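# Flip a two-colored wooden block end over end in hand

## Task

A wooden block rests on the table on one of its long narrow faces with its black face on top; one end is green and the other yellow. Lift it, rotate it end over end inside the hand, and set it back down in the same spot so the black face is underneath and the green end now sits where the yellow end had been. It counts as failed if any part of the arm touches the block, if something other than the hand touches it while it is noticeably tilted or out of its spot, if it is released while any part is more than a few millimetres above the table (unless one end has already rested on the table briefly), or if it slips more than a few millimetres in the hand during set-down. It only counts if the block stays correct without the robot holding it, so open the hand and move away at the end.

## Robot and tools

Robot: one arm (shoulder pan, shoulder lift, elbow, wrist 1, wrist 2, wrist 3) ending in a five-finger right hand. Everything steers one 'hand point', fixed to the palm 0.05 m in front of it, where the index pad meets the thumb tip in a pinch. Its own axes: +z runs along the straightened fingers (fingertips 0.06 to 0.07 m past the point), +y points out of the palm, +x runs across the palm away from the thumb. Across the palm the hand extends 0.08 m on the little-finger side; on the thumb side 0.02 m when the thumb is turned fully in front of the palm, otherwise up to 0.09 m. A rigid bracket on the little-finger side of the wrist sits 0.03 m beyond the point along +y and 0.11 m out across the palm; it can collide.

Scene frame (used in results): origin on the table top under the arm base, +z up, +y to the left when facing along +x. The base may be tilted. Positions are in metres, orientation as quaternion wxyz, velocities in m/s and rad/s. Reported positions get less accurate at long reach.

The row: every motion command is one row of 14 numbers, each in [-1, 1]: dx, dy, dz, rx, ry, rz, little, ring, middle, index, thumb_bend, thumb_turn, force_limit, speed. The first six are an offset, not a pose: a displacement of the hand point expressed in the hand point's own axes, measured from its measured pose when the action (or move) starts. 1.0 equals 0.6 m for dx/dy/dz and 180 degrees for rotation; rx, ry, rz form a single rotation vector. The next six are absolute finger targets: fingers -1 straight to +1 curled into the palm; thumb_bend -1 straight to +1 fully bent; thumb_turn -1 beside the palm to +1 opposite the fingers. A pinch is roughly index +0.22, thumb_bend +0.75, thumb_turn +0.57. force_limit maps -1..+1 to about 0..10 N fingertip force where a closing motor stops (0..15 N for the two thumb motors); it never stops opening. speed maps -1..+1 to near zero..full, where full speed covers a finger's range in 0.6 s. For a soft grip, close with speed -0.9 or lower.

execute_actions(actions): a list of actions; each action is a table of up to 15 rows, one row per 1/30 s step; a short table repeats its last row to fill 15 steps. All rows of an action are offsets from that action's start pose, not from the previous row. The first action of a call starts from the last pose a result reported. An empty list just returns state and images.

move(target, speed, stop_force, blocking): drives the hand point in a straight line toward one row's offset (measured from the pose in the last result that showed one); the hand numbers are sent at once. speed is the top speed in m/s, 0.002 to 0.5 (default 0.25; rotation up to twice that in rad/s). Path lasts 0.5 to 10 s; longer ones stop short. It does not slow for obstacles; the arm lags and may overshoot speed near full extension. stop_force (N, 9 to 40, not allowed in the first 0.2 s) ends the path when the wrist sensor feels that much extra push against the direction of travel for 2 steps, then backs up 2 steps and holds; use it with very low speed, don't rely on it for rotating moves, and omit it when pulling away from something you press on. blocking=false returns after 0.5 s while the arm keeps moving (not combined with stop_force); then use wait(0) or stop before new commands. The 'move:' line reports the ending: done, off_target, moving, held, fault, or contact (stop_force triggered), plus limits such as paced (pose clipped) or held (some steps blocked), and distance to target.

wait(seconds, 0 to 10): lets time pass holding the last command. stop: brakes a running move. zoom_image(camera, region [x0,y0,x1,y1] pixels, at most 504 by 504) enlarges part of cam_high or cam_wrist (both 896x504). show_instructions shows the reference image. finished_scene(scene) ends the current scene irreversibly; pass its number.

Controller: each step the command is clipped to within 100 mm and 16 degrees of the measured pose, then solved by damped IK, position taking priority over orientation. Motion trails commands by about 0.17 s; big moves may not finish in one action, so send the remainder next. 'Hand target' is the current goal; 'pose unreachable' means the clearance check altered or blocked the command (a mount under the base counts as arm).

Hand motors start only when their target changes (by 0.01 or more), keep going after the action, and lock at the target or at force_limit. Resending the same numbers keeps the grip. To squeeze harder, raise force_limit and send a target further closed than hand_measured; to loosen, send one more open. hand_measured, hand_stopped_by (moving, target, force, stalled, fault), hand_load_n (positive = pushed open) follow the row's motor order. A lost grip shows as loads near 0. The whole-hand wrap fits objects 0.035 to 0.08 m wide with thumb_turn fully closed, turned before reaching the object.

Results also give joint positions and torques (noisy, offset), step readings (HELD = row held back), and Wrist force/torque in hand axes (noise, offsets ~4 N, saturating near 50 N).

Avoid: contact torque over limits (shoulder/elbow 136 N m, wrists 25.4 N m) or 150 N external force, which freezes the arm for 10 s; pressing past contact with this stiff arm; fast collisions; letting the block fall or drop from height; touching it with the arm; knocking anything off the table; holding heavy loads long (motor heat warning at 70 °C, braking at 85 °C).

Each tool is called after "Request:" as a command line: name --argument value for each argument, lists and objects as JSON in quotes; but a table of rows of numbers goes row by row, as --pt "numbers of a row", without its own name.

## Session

Request:
execute_actions --actions '[]'

Scene clock: 0.00 s.
end_effector_position=(-0.0062, +0.1687, +0.3823) hand_measured=(-1.000, -1.000, -1.000, -1.000, -1.000, -1.000) hand_load_n=(+0.0, +0.0, +0.0, +0.0, +0.0, +0.0) hand_stopped_by=(target, target, target, target, target, target) hand_force_limit=0.00 hand_speed=-0.80 end_effector_quat_wxyz=(-0.293, +0.848, -0.423, +0.124) end_effector_velocity=(-0.000, +0.001, +0.001) end_effector_angular_velocity=(+0.003, +0.001, -0.001)
Joint positions: [ 1.663 -1.797  1.852  1.281  2.204 -2.31 ]
Joint velocities: [ 0.     0.    -0.002 -0.001  0.     0.001]
Joint torques (N m, as the arm reports them, + toward a larger angle): no reading
Wrist force (N, on the end effector, along its own x y z axes, offset not removed): no reading
Wrist torque (N m, same axes, about the end effector's origin, offset not removed): no reading
Hand target: -0.006, +0.169, +0.382; -0.293, +0.848, -0.423, +0.124

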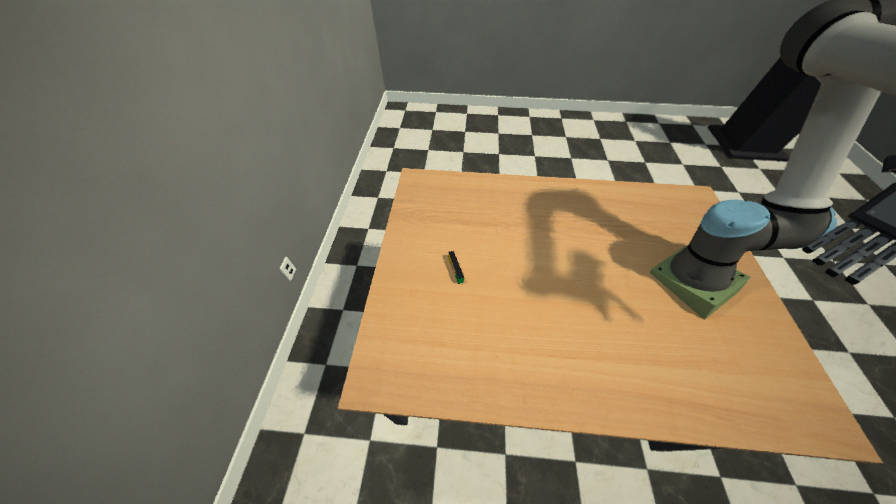

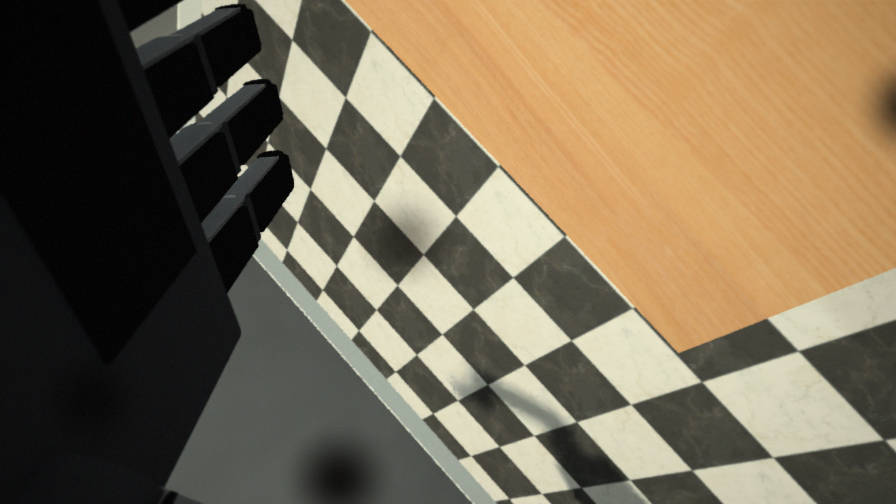

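Request:
move --target '[0.877,-0.288,0.703,0.183,0.097,0.056,-1,-1,-1,-0.45,0.6,0.57,-0.5,0.5]' --speed 0.2

Scene clock: 12.07 s.
end_effector_position=(+0.6202, -0.0006, +0.1306) hand_measured=(-1.000, -1.000, -1.000, -0.450, +0.600, +0.570) hand_load_n=(+0.0, +0.0, +0.0, +0.0, +0.0, +0.0) hand_stopped_by=(target, target, target, target, target, target) hand_force_limit=-0.50 hand_speed=0.50 end_effector_quat_wxyz=(-0.463, +0.663, -0.481, +0.338) end_effector_velocity=(+0.002, -0.000, -0.001) end_effector_angular_velocity=(+0.000, -0.001, -0.001)
Joint positions: [-0.431 -1.453  1.942 -0.155  0.908 -3.607]
Joint velocities: [ 0.001  0.005 -0.004 -0.003  0.002  0.002]
Joint torques (N m, as the arm reports them, + toward a larger angle): [ 13.19 -23.63 -28.39  -2.13   0.18   1.51]
Wrist force (N, on the end effector, along its own x y z axes, offset not removed): [-1.8 -2.1 -3.3]
Wrist torque (N m, same axes, about the end effector's origin, offset not removed): [-0.15 0.36 0.11]
Hand target: +0.620, -0.001, +0.131; -0.463, +0.663, -0.481, +0.338
Off the commanded pose: 0.000 m, 0 deg.
move: done

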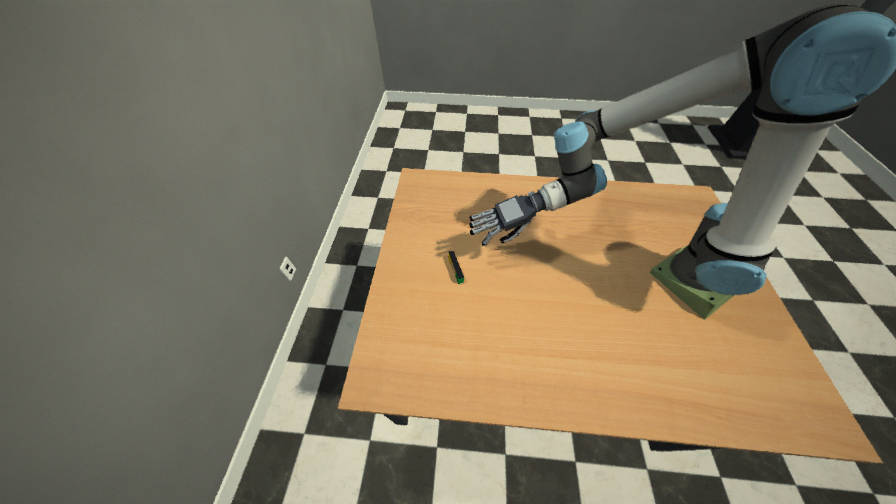

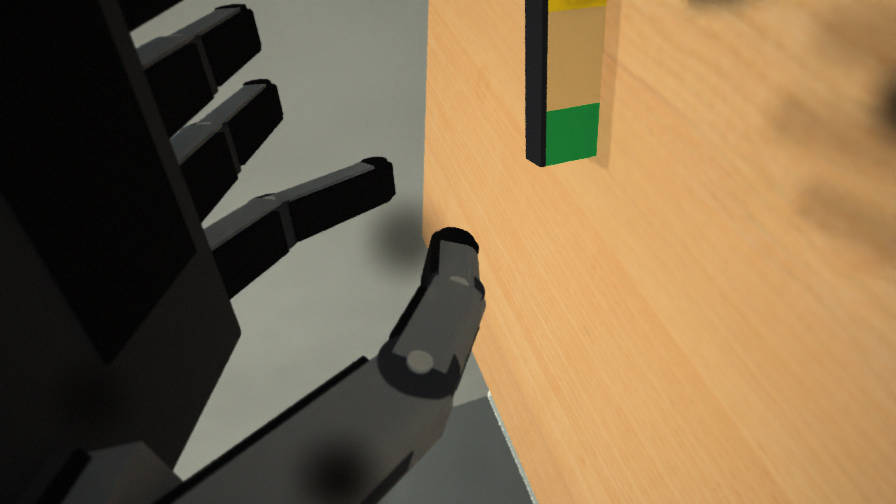

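Request:
move --target '[0.1,0.042,0.2,0,-0.02,-0.007,-1,-1,-1,-0.45,0.6,0.57,-0.5,0.5]' --speed 0.15

Request:
zoom_image --camera "cam_high" --region '[420, 210, 520, 290]'

Scene clock: 19.57 s.
end_effector_position=(+0.7376, -0.0257, +0.0661) hand_measured=(-1.000, -1.000, -1.000, -0.450, +0.600, +0.570) hand_load_n=(+0.0, +0.0, +0.0, +0.0, +0.0, +0.0) hand_stopped_by=(target, target, target, target, target, target) hand_force_limit=-0.50 hand_speed=0.50 end_effector_quat_wxyz=(-0.474, +0.679, -0.459, +0.323) end_effector_velocity=(+0.001, -0.000, -0.002) end_effector_angular_velocity=(+0.001, +0.002, +0.000)
Joint positions: [-0.403 -1.099  1.57  -0.108  0.879 -3.64 ]
Joint velocities: [-0.     0.006 -0.006  0.002  0.    -0.   ]
Joint torques (N m, as the arm reports them, + toward a larger angle): [ 14.53 -36.29 -28.38   2.54  -2.37  -1.73]
Wrist force (N, on the end effector, along its own x y z axes, offset not removed): [1.8 -1.1 -3.0]
Wrist torque (N m, same axes, about the end effector's origin, offset not removed): [-0.26 -0.11 0.28]
Hand target: +0.738, -0.026, +0.066; -0.474, +0.679, -0.459, +0.322
Off the commanded pose: 0.000 m, 0 deg.
move: done

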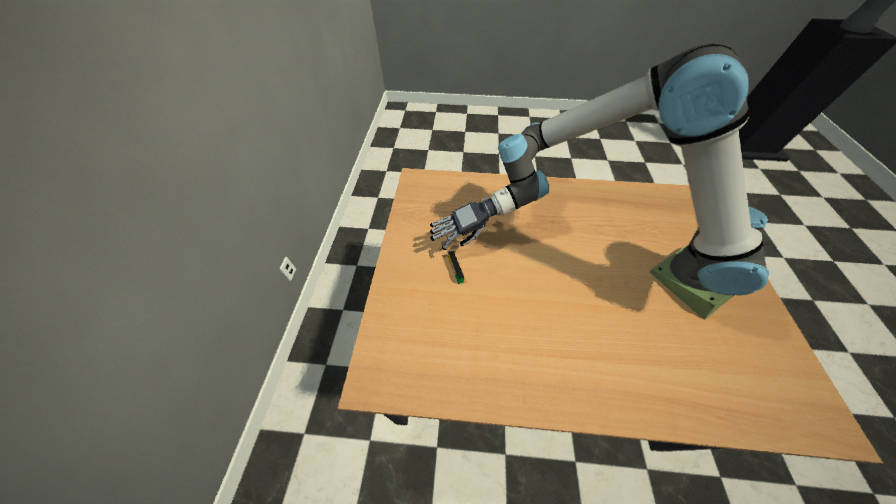

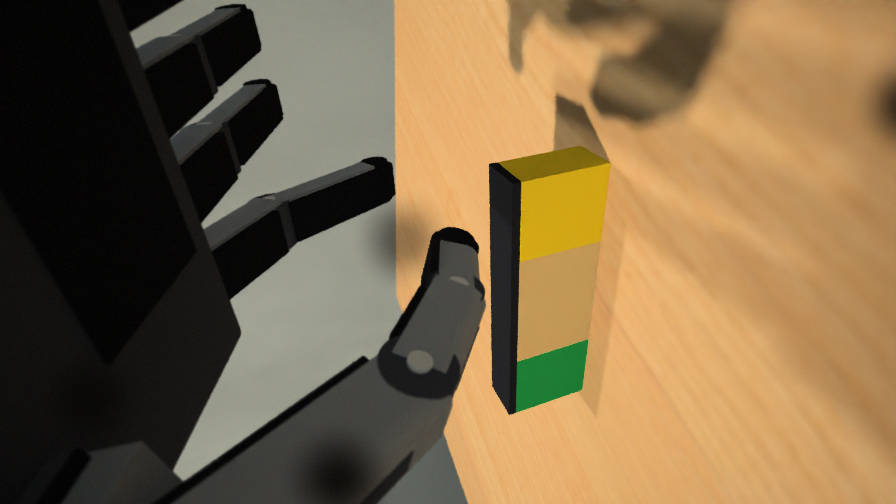

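Region (420, 210, 520, 290) of cam_high's 896x504 image, scaled by 5.040, with more detail than that image has; it fills the top 403 rows of this view, and the rest is white.

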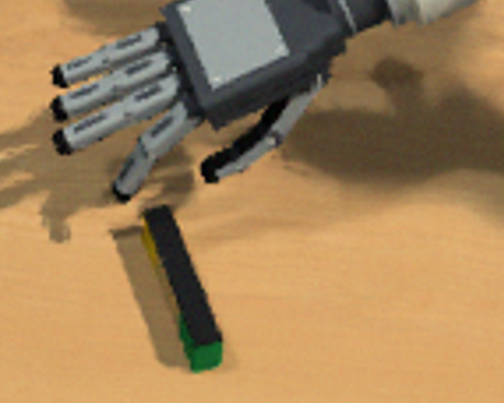

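Request:
move --target '[-0.014,-0.006,0.016,0,0,0,-1,-1,-1,-0.45,0.6,0.57,-0.5,0.5]' --speed 0.05

Request:
move --target '[0,0.064,0.023,0,0,0,-1,-1,-1,-0.45,0.6,0.57,-0.5,0.5]' --speed 0.03 --stop_force 10

Request:
zoom_image --camera "cam_high" --region '[420, 210, 520, 290]'

Scene clock: 25.70 s.
end_effector_position=(+0.7439, -0.0142, +0.0662) hand_measured=(-1.000, -1.000, -1.000, -0.450, +0.600, +0.570) hand_load_n=(+0.0, +0.0, +0.0, +0.0, +0.0, +0.0) hand_stopped_by=(target, target, target, target, target, target) hand_force_limit=-0.50 hand_speed=0.50 end_effector_quat_wxyz=(-0.474, +0.679, -0.459, +0.323) end_effector_velocity=(+0.002, +0.001, +0.000) end_effector_angular_velocity=(-0.001, -0.000, -0.001)
Joint positions: [-0.377 -1.09   1.558 -0.113  0.903 -3.628]
Joint velocities: [ 0.003  0.002 -0.004  0.001  0.004  0.002]
Joint torques (N m, as the arm reports them, + toward a larger angle): [ 15.13 -40.08 -28.21  -1.99   0.59   1.2 ]
Wrist force (N, on the end effector, along its own x y z axes, offset not removed): [-1.1 -0.1 -2.1]
Wrist torque (N m, same axes, about the end effector's origin, offset not removed): [-0.02 0.44 -0.03]
Hand target: +0.744, -0.014, +0.066; -0.474, +0.679, -0.459, +0.323
Off the commanded pose: 0.000 m, 0 deg.
move: done

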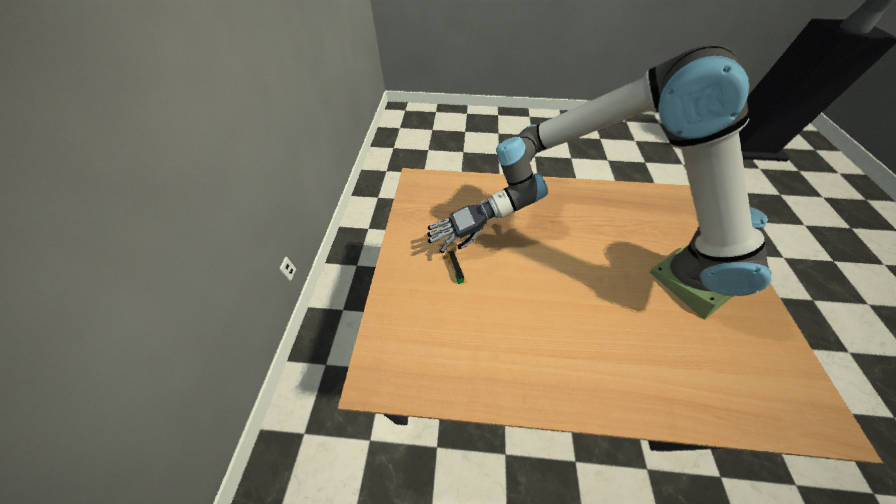

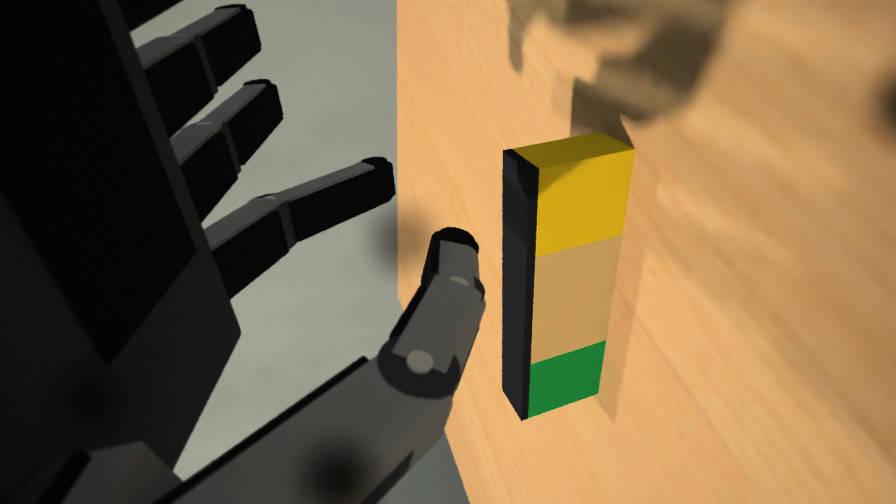

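Scene clock: 27.40 s.
end_effector_position=(+0.7438, -0.0144, +0.0255) hand_measured=(-1.000, -1.000, -1.000, -0.450, +0.600, +0.570) hand_load_n=(+0.0, +0.0, +0.0, +0.0, +0.0, +0.0) hand_stopped_by=(target, target, target, target, target, target) hand_force_limit=-0.50 hand_speed=0.50 end_effector_quat_wxyz=(-0.474, +0.679, -0.459, +0.323) end_effector_velocity=(+0.000, -0.001, -0.002) end_effector_angular_velocity=(-0.001, -0.000, -0.001)
Joint positions: [-0.388 -1.029  1.576 -0.188  0.893 -3.633]
Joint velocities: [-0.001  0.003 -0.    -0.003 -0.    -0.   ]
Joint torques (N m, as the arm reports them, + toward a larger angle): [  1.54 -35.44  -0.09  -1.73  -2.19  -1.6 ]
Wrist force (N, on the end effector, along its own x y z axes, offset not removed): [1.3 -1.2 -2.9]
Wrist torque (N m, same axes, about the end effector's origin, offset not removed): [0.02 0.13 0.27]
Hand target: +0.744, -0.014, +0.025; -0.474, +0.679, -0.459, +0.323
Off the commanded pose: 0.000 m, 0 deg.
move: done

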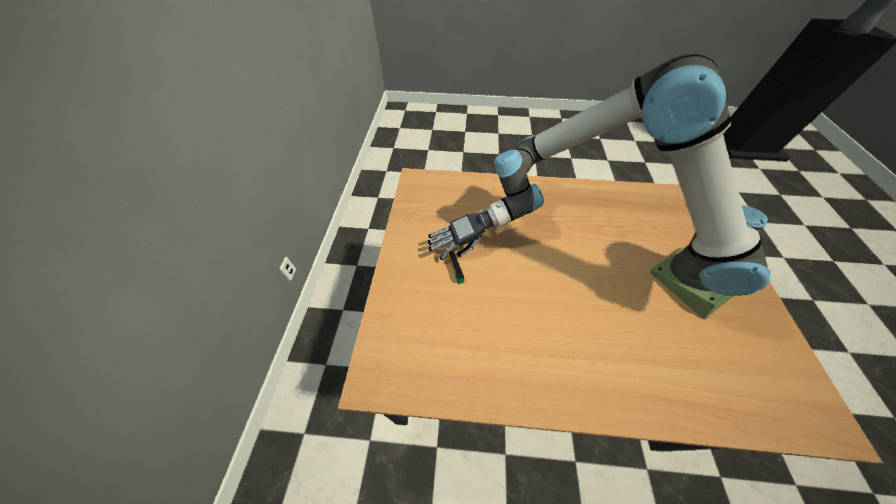

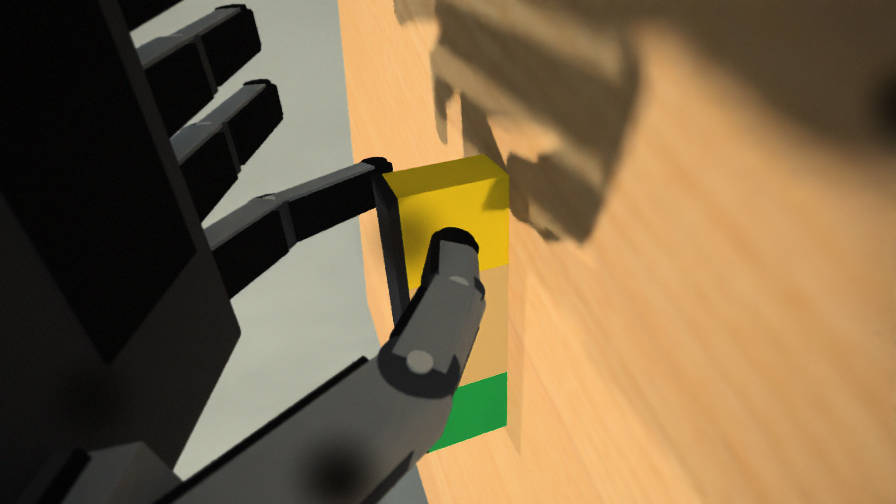

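Region (420, 210, 520, 290) of cam_high's 896x504 image, scaled by 5.040, with more detail than that image has; it fills the top 403 rows of this view, and the rest is white.

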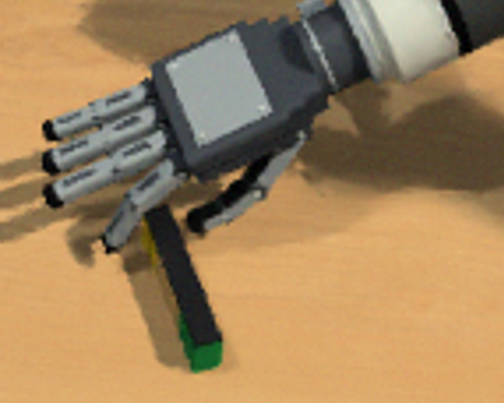

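Request:
execute_actions --actions '[[[-0.006,-0.004,0.011,0,0,0,-1,-1,-1,-0.2,0.6,0.57,-0.94,-0.5]],[[0,0,0,0,0,0,-1,-1,-1,0.2,0.6,0.57,-0.94,-0.9]],[[0,0,0,0,0,0,-1,-1,-1,0.2,0.6,0.57,-0.94,-0.9]],[[0,0,0,0,0,0,-1,-1,-1,0.2,0.6,0.57,-0.94,-0.9]]]'

Request:
zoom_image --camera "cam_high" --region '[420, 210, 520, 290]'

Scene clock: 32.67 s.
end_effector_position=(+0.7489, -0.0085, +0.0255) hand_measured=(-1.000, -1.000, -1.000, -0.034, +0.600, +0.570) hand_load_n=(+0.0, +0.0, +0.0, +1.0, +0.5, +0.0) hand_stopped_by=(target, target, target, force, target, target) hand_force_limit=-0.94 hand_speed=-0.90 end_effector_quat_wxyz=(-0.474, +0.679, -0.459, +0.323) end_effector_velocity=(+0.001, -0.001, +0.000) end_effector_angular_velocity=(-0.003, -0.001, -0.001)
Joint positions: [-0.374 -1.02   1.563 -0.187  0.907 -3.627]
Joint velocities: [-0.001  0.    -0.001  0.     0.001 -0.002]
Joint torques (N m, as the arm reports them, + toward a larger angle): [  9.87 -43.38 -19.46   1.99  -0.9    1.17]
Wrist force (N, on the end effector, along its own x y z axes, offset not removed): [1.4 0.0 1.7]
Wrist torque (N m, same axes, about the end effector's origin, offset not removed): [-0.21 -0.02 0.28]
Hand target: +0.749, -0.009, +0.025; -0.474, +0.679, -0.459, +0.323
Off the commanded pose: 0.000 m, 0 deg.
Step readings (end_effector_position; steps 1 to 15: 1st action; 16 to 30: 2nd action; 31 to 45: 3rd action; 46 to 60: 4th action):
0: (+0.7438, -0.0144, +0.0254)
1: (+0.7438, -0.0144, +0.0253)
2: (+0.7443, -0.0136, +0.0252)
4: (+0.7464, -0.0112, +0.0253)
8: (+0.7484, -0.0091, +0.0255)
15: (+0.7489, -0.0085, +0.0255)
16: (+0.7489, -0.0085, +0.0255)
17: (+0.7489, -0.0085, +0.0255)
19: (+0.7489, -0.0085, +0.0255)
23: (+0.7489, -0.0085, +0.0255)
30: (+0.7489, -0.0085, +0.0255)
31: (+0.7489, -0.0085, +0.0255)
32: (+0.7489, -0.0085, +0.0255)
34: (+0.7489, -0.0085, +0.0255)
38: (+0.7489, -0.0085, +0.0255)
45: (+0.7489, -0.0085, +0.0255)
46: (+0.7489, -0.0085, +0.0255)
47: (+0.7489, -0.0085, +0.0255)
49: (+0.7489, -0.0085, +0.0255)
53: (+0.7489, -0.0085, +0.0255)
60: end_effector_position above

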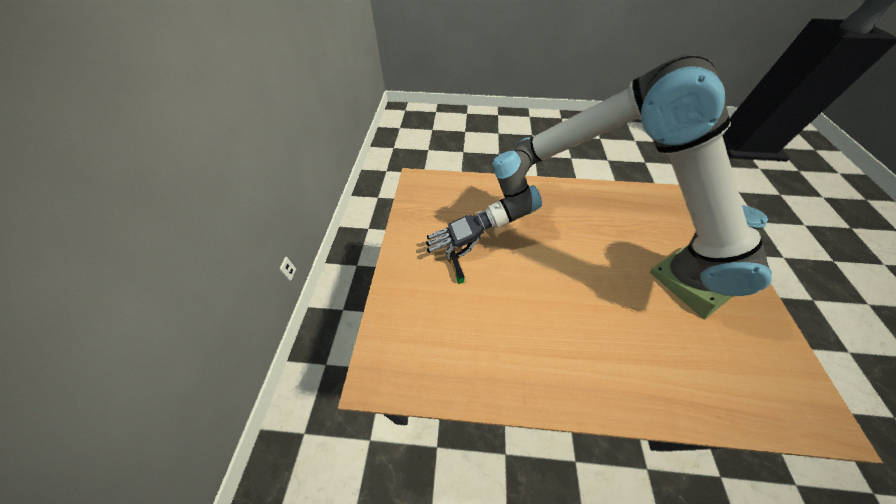

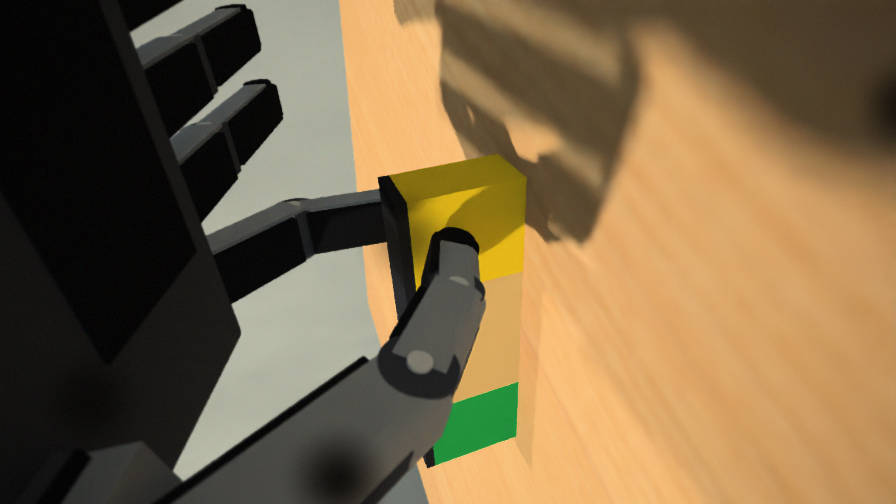

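Region (420, 210, 520, 290) of cam_high's 896x504 image, scaled by 5.040, with more detail than that image has; it fills the top 403 rows of this view, and the rest is white.

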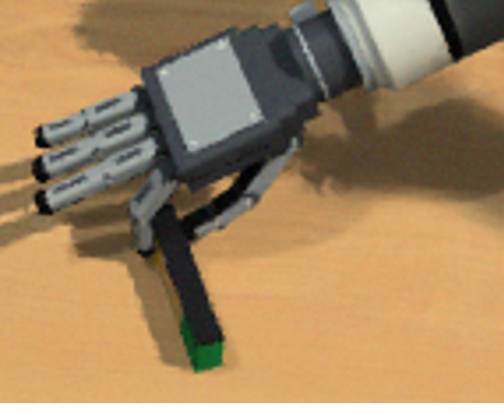

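Request:
execute_actions --actions '[[[0,0.001,-0.002,0,0,0,-1,-1,-1,-0.12,0.6,0.57,0.6,-0.5]],[[0,0.008,0.003,0,0,0,-1,-1,-1,-0.12,0.6,0.57,0.6,-0.9]],[[0,-0.001,0.002,0,0,0,-1,-1,-1,0.2,0.6,0.57,0.6,-0.9]],[[0,0,0,0,0,0,-1,-1,-1,0.2,0.6,0.57,0.6,-0.9]],[[0,0,0,0,0,0,-1,-1,-1,0.2,0.6,0.57,0.6,-0.9]]]'

Scene clock: 37.43 s.
end_effector_position=(+0.7490, -0.0085, +0.0204) hand_measured=(-1.000, -1.000, -1.000, -0.012, +0.598, +0.570) hand_load_n=(+0.0, +0.0, +0.0, +8.0, +2.0, +0.0) hand_stopped_by=(target, target, target, force, target, target) hand_force_limit=0.60 hand_speed=-0.90 end_effector_quat_wxyz=(-0.474, +0.679, -0.459, +0.323) end_effector_velocity=(-0.000, +0.000, -0.000) end_effector_angular_velocity=(+0.001, +0.001, +0.000)
Joint positions: [-0.375 -1.012  1.564 -0.196  0.905 -3.627]
Joint velocities: [ 0.    -0.     0.     0.001 -0.     0.   ]
Joint torques (N m, as the arm reports them, + toward a larger angle): [ 13.53 -39.58 -25.78   2.38   0.67   1.67]
Wrist force (N, on the end effector, along its own x y z axes, offset not removed): [2.9 -0.9 -7.5]
Wrist torque (N m, same axes, about the end effector's origin, offset not removed): [0.42 -0.18 0.43]
Hand target: +0.749, -0.009, +0.020; -0.474, +0.679, -0.459, +0.323
Off the commanded pose: 0.000 m, 0 deg.
Step readings (end_effector_position; steps 1 to 15: 1st action; 16 to 30: 2nd action; 31 to 45: 3rd action; 46 to 60: 4th action; 61 to 75: 5th action):
0: (+0.7489, -0.0085, +0.0255)
1: (+0.7489, -0.0085, +0.0255)
2: (+0.7488, -0.0085, +0.0255)
4: (+0.7483, -0.0087, +0.0254)
8: (+0.7478, -0.0089, +0.0253)
15: (+0.7477, -0.0090, +0.0253)
16: (+0.7477, -0.0090, +0.0253)
17: (+0.7478, -0.0090, +0.0247)
19: (+0.7477, -0.0090, +0.0227)
23: (+0.7478, -0.0090, +0.0208)
30: (+0.7478, -0.0090, +0.0203)
31: (+0.7478, -0.0090, +0.0202)
32: (+0.7478, -0.0089, +0.0202)
34: (+0.7484, -0.0088, +0.0202)
38: (+0.7488, -0.0086, +0.0204)
45: (+0.7490, -0.0085, +0.0204)
46: (+0.7490, -0.0085, +0.0204)
47: (+0.7490, -0.0085, +0.0204)
49: (+0.7490, -0.0085, +0.0204)
53: (+0.7490, -0.0085, +0.0204)
60: (+0.7490, -0.0085, +0.0204)
61: (+0.7490, -0.0085, +0.0204)
62: (+0.7490, -0.0085, +0.0204)
64: (+0.7490, -0.0085, +0.0204)
68: (+0.7490, -0.0085, +0.0204)
75: end_effector_position above

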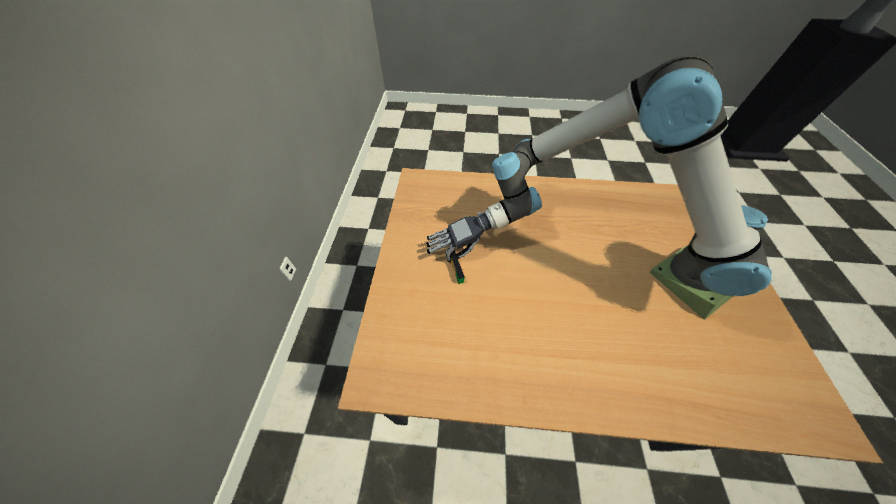

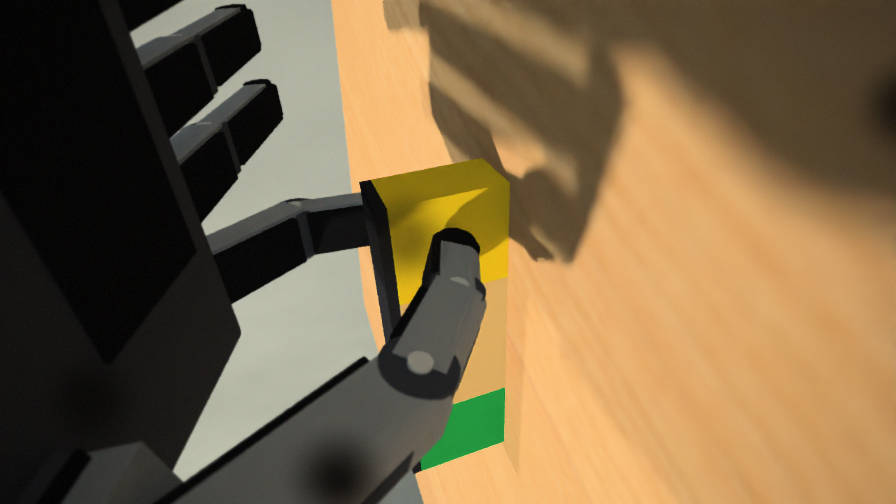

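Request:
move --target '[0,-0.266,-0.096,0,0,0,-1,-1,-1,0.2,0.6,0.57,0.6,-0.9]' --speed 0.1

Request:
execute_actions --actions '[[[0,0,0,0,0,0,-1,-1,-1,-0.021,0.6,0.57,0.6,-0.95]],[[0,0,0,0,0,0,-1,-1,-1,-0.021,0.6,0.57,0.6,-0.95]]]'

Scene clock: 42.93 s.
end_effector_position=(+0.7494, -0.0078, +0.1899) hand_measured=(-1.000, -1.000, -1.000, -0.012, +0.598, +0.570) hand_load_n=(+0.0, +0.0, +0.0, +7.5, +2.5, +0.0) hand_stopped_by=(target, target, target, force, target, target) hand_force_limit=0.60 hand_speed=-0.90 end_effector_quat_wxyz=(-0.474, +0.679, -0.459, +0.323) end_effector_velocity=(-0.000, +0.001, +0.001) end_effector_angular_velocity=(+0.001, +0.001, +0.001)
Joint positions: [-0.328 -1.224  1.43   0.137  0.949 -3.607]
Joint velocities: [ 0.001 -0.001 -0.001  0.003  0.     0.   ]
Joint torques (N m, as the arm reports them, + toward a larger angle): [ 16.04 -53.56 -33.4    2.07   0.43   1.24]
Wrist force (N, on the end effector, along its own x y z axes, offset not removed): [-0.9 1.3 -1.7]
Wrist torque (N m, same axes, about the end effector's origin, offset not removed): [0.20 0.16 0.08]
Hand target: +0.749, -0.008, +0.190; -0.474, +0.679, -0.459, +0.323
Off the commanded pose: 0.000 m, 0 deg.
move: done

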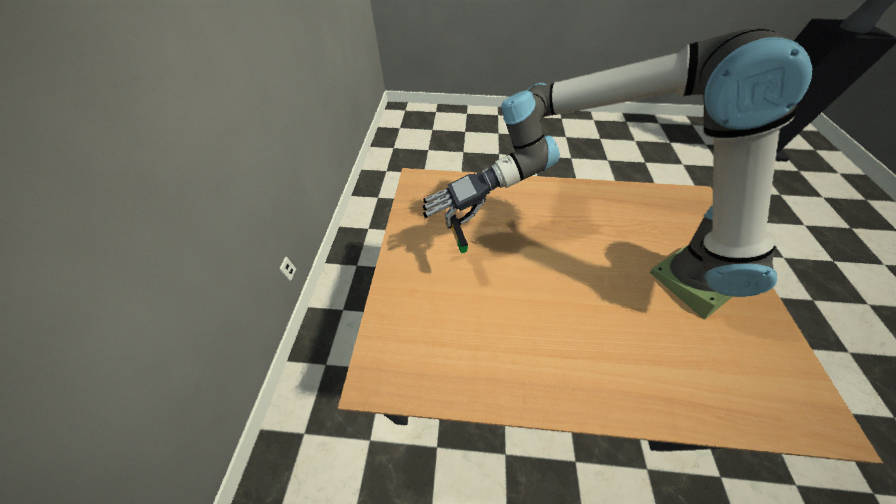

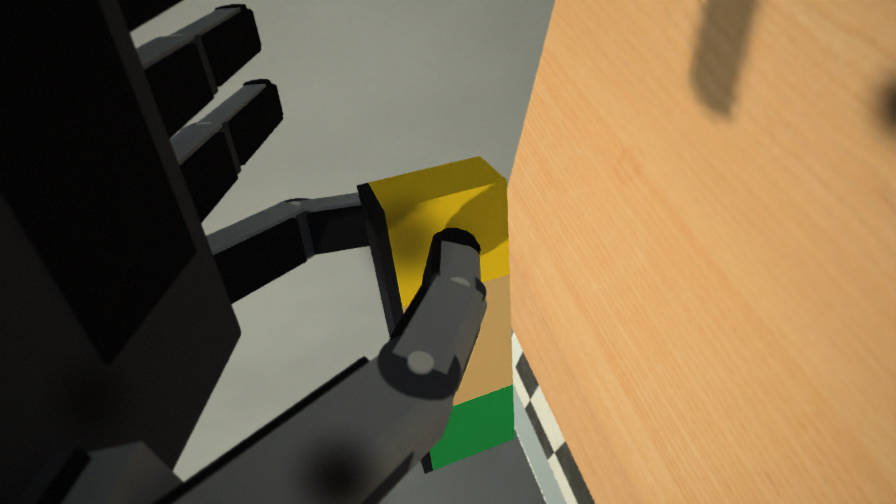

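Scene clock: 43.93 s.
end_effector_position=(+0.7494, -0.0078, +0.1900) hand_measured=(-1.000, -1.000, -1.000, -0.022, +0.598, +0.570) hand_load_n=(+0.0, +0.0, +0.0, +2.0, +1.5, +0.0) hand_stopped_by=(target, target, target, target, target, target) hand_force_limit=0.60 hand_speed=-0.95 end_effector_quat_wxyz=(-0.474, +0.679, -0.459, +0.323) end_effector_velocity=(-0.001, +0.001, -0.001) end_effector_angular_velocity=(+0.000, +0.001, +0.001)
Joint positions: [-0.328 -1.224  1.43   0.137  0.949 -3.607]
Joint velocities: [ 0.    -0.     0.002  0.     0.    -0.001]
Joint torques (N m, as the arm reports them, + toward a larger angle): [ 13.42 -46.48 -16.29  -1.12  -0.08   0.91]
Wrist force (N, on the end effector, along its own x y z axes, offset not removed): [-0.5 0.0 -3.5]
Wrist torque (N m, same axes, about the end effector's origin, offset not removed): [0.19 0.36 0.39]
Hand target: +0.749, -0.008, +0.190; -0.474, +0.679, -0.459, +0.323
Off the commanded pose: 0.000 m, 0 deg.
Step readings (end_effector_position; steps 1 to 15: 1st action; 16 to 30: 2nd action):
0: (+0.7494, -0.0078, +0.1899)
1: (+0.7494, -0.0078, +0.1900)
2: (+0.7494, -0.0078, +0.1900)
4: (+0.7494, -0.0078, +0.1900)
8: (+0.7494, -0.0078, +0.1900)
15: (+0.7494, -0.0078, +0.1900)
16: (+0.7494, -0.0078, +0.1900)
17: (+0.7494, -0.0078, +0.1900)
19: (+0.7494, -0.0078, +0.1900)
23: (+0.7494, -0.0078, +0.1900)
30: end_effector_position above

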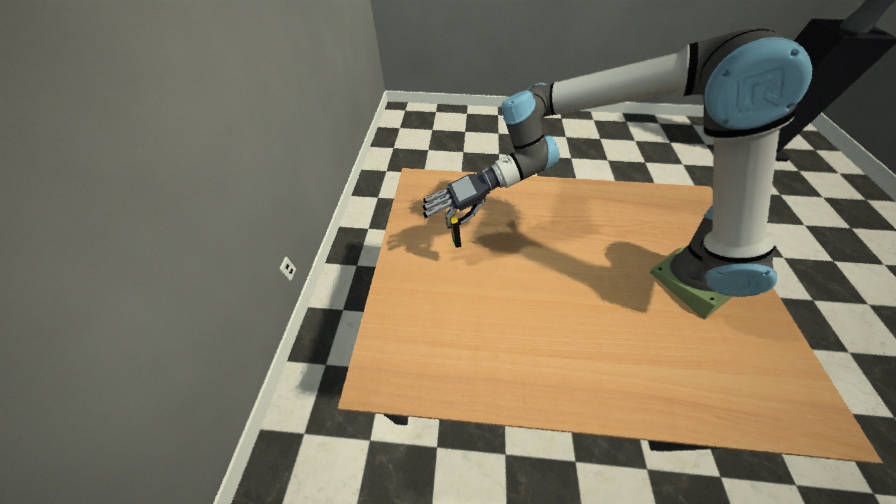

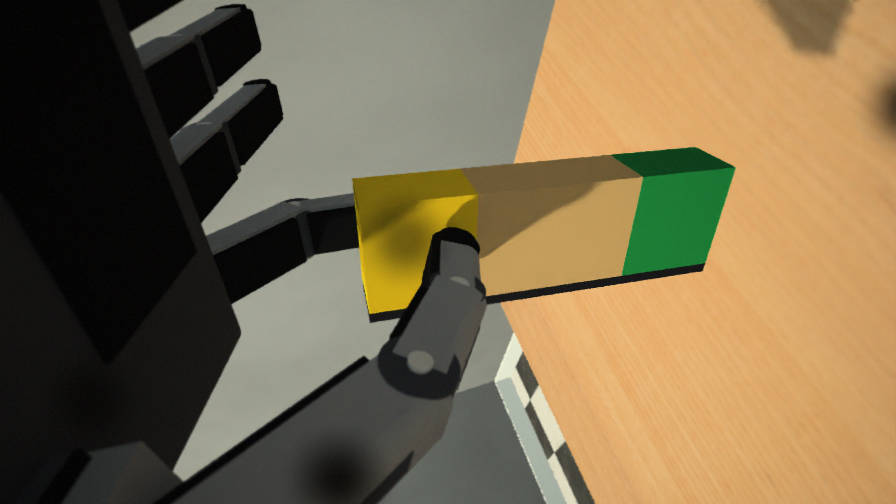

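Request:
move --target '[0,0,0,0,0,0.6,-1,-1,-1,-0.021,0.6,0.57,0.6,-0.95]' --speed 0.2

Scene clock: 51.93 s.
end_effector_position=(+0.7494, -0.0078, +0.1900) hand_measured=(-1.000, -1.000, -1.000, -0.022, +0.598, +0.570) hand_load_n=(+0.0, +0.0, +0.0, +2.5, +1.0, -0.5) hand_stopped_by=(target, target, target, target, target, target) hand_force_limit=0.60 hand_speed=-0.95 end_effector_quat_wxyz=(+0.539, -0.028, +0.819, +0.194) end_effector_velocity=(+0.001, -0.001, +0.001) end_effector_angular_velocity=(+0.006, -0.001, -0.005)
Joint positions: [-0.433 -1.159  1.6   -0.068  0.851 -1.77 ]
Joint velocities: [ 0.    -0.001  0.001 -0.005  0.001  0.01 ]
Joint torques (N m, as the arm reports them, + toward a larger angle): [ 14.27 -54.22  -3.83  -1.67   0.49   1.81]
Wrist force (N, on the end effector, along its own x y z axes, offset not removed): [0.3 2.6 -1.6]
Wrist torque (N m, same axes, about the end effector's origin, offset not removed): [0.44 0.30 0.34]
Hand target: +0.749, -0.008, +0.190; +0.539, -0.028, +0.819, +0.194
Off the commanded pose: 0.000 m, 0 deg.
move: done

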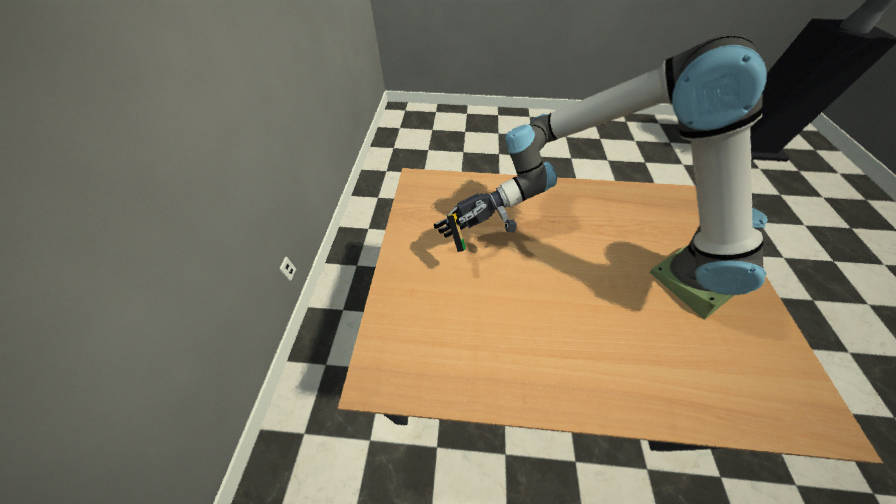

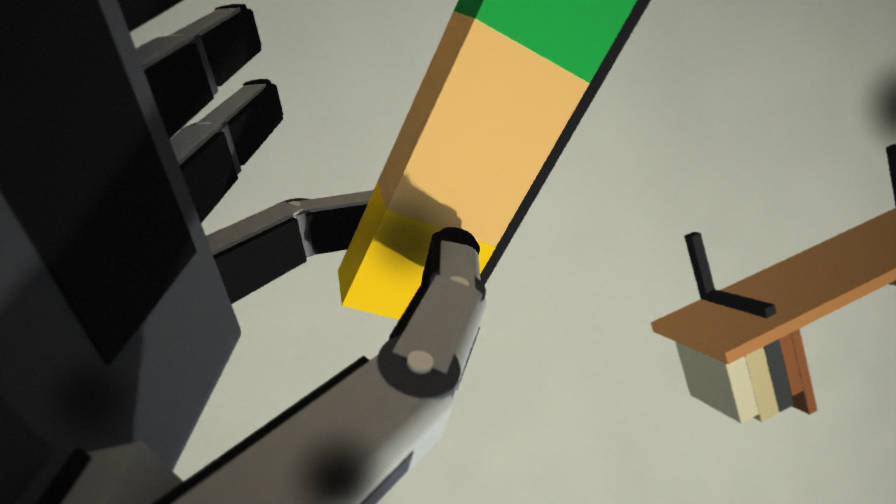

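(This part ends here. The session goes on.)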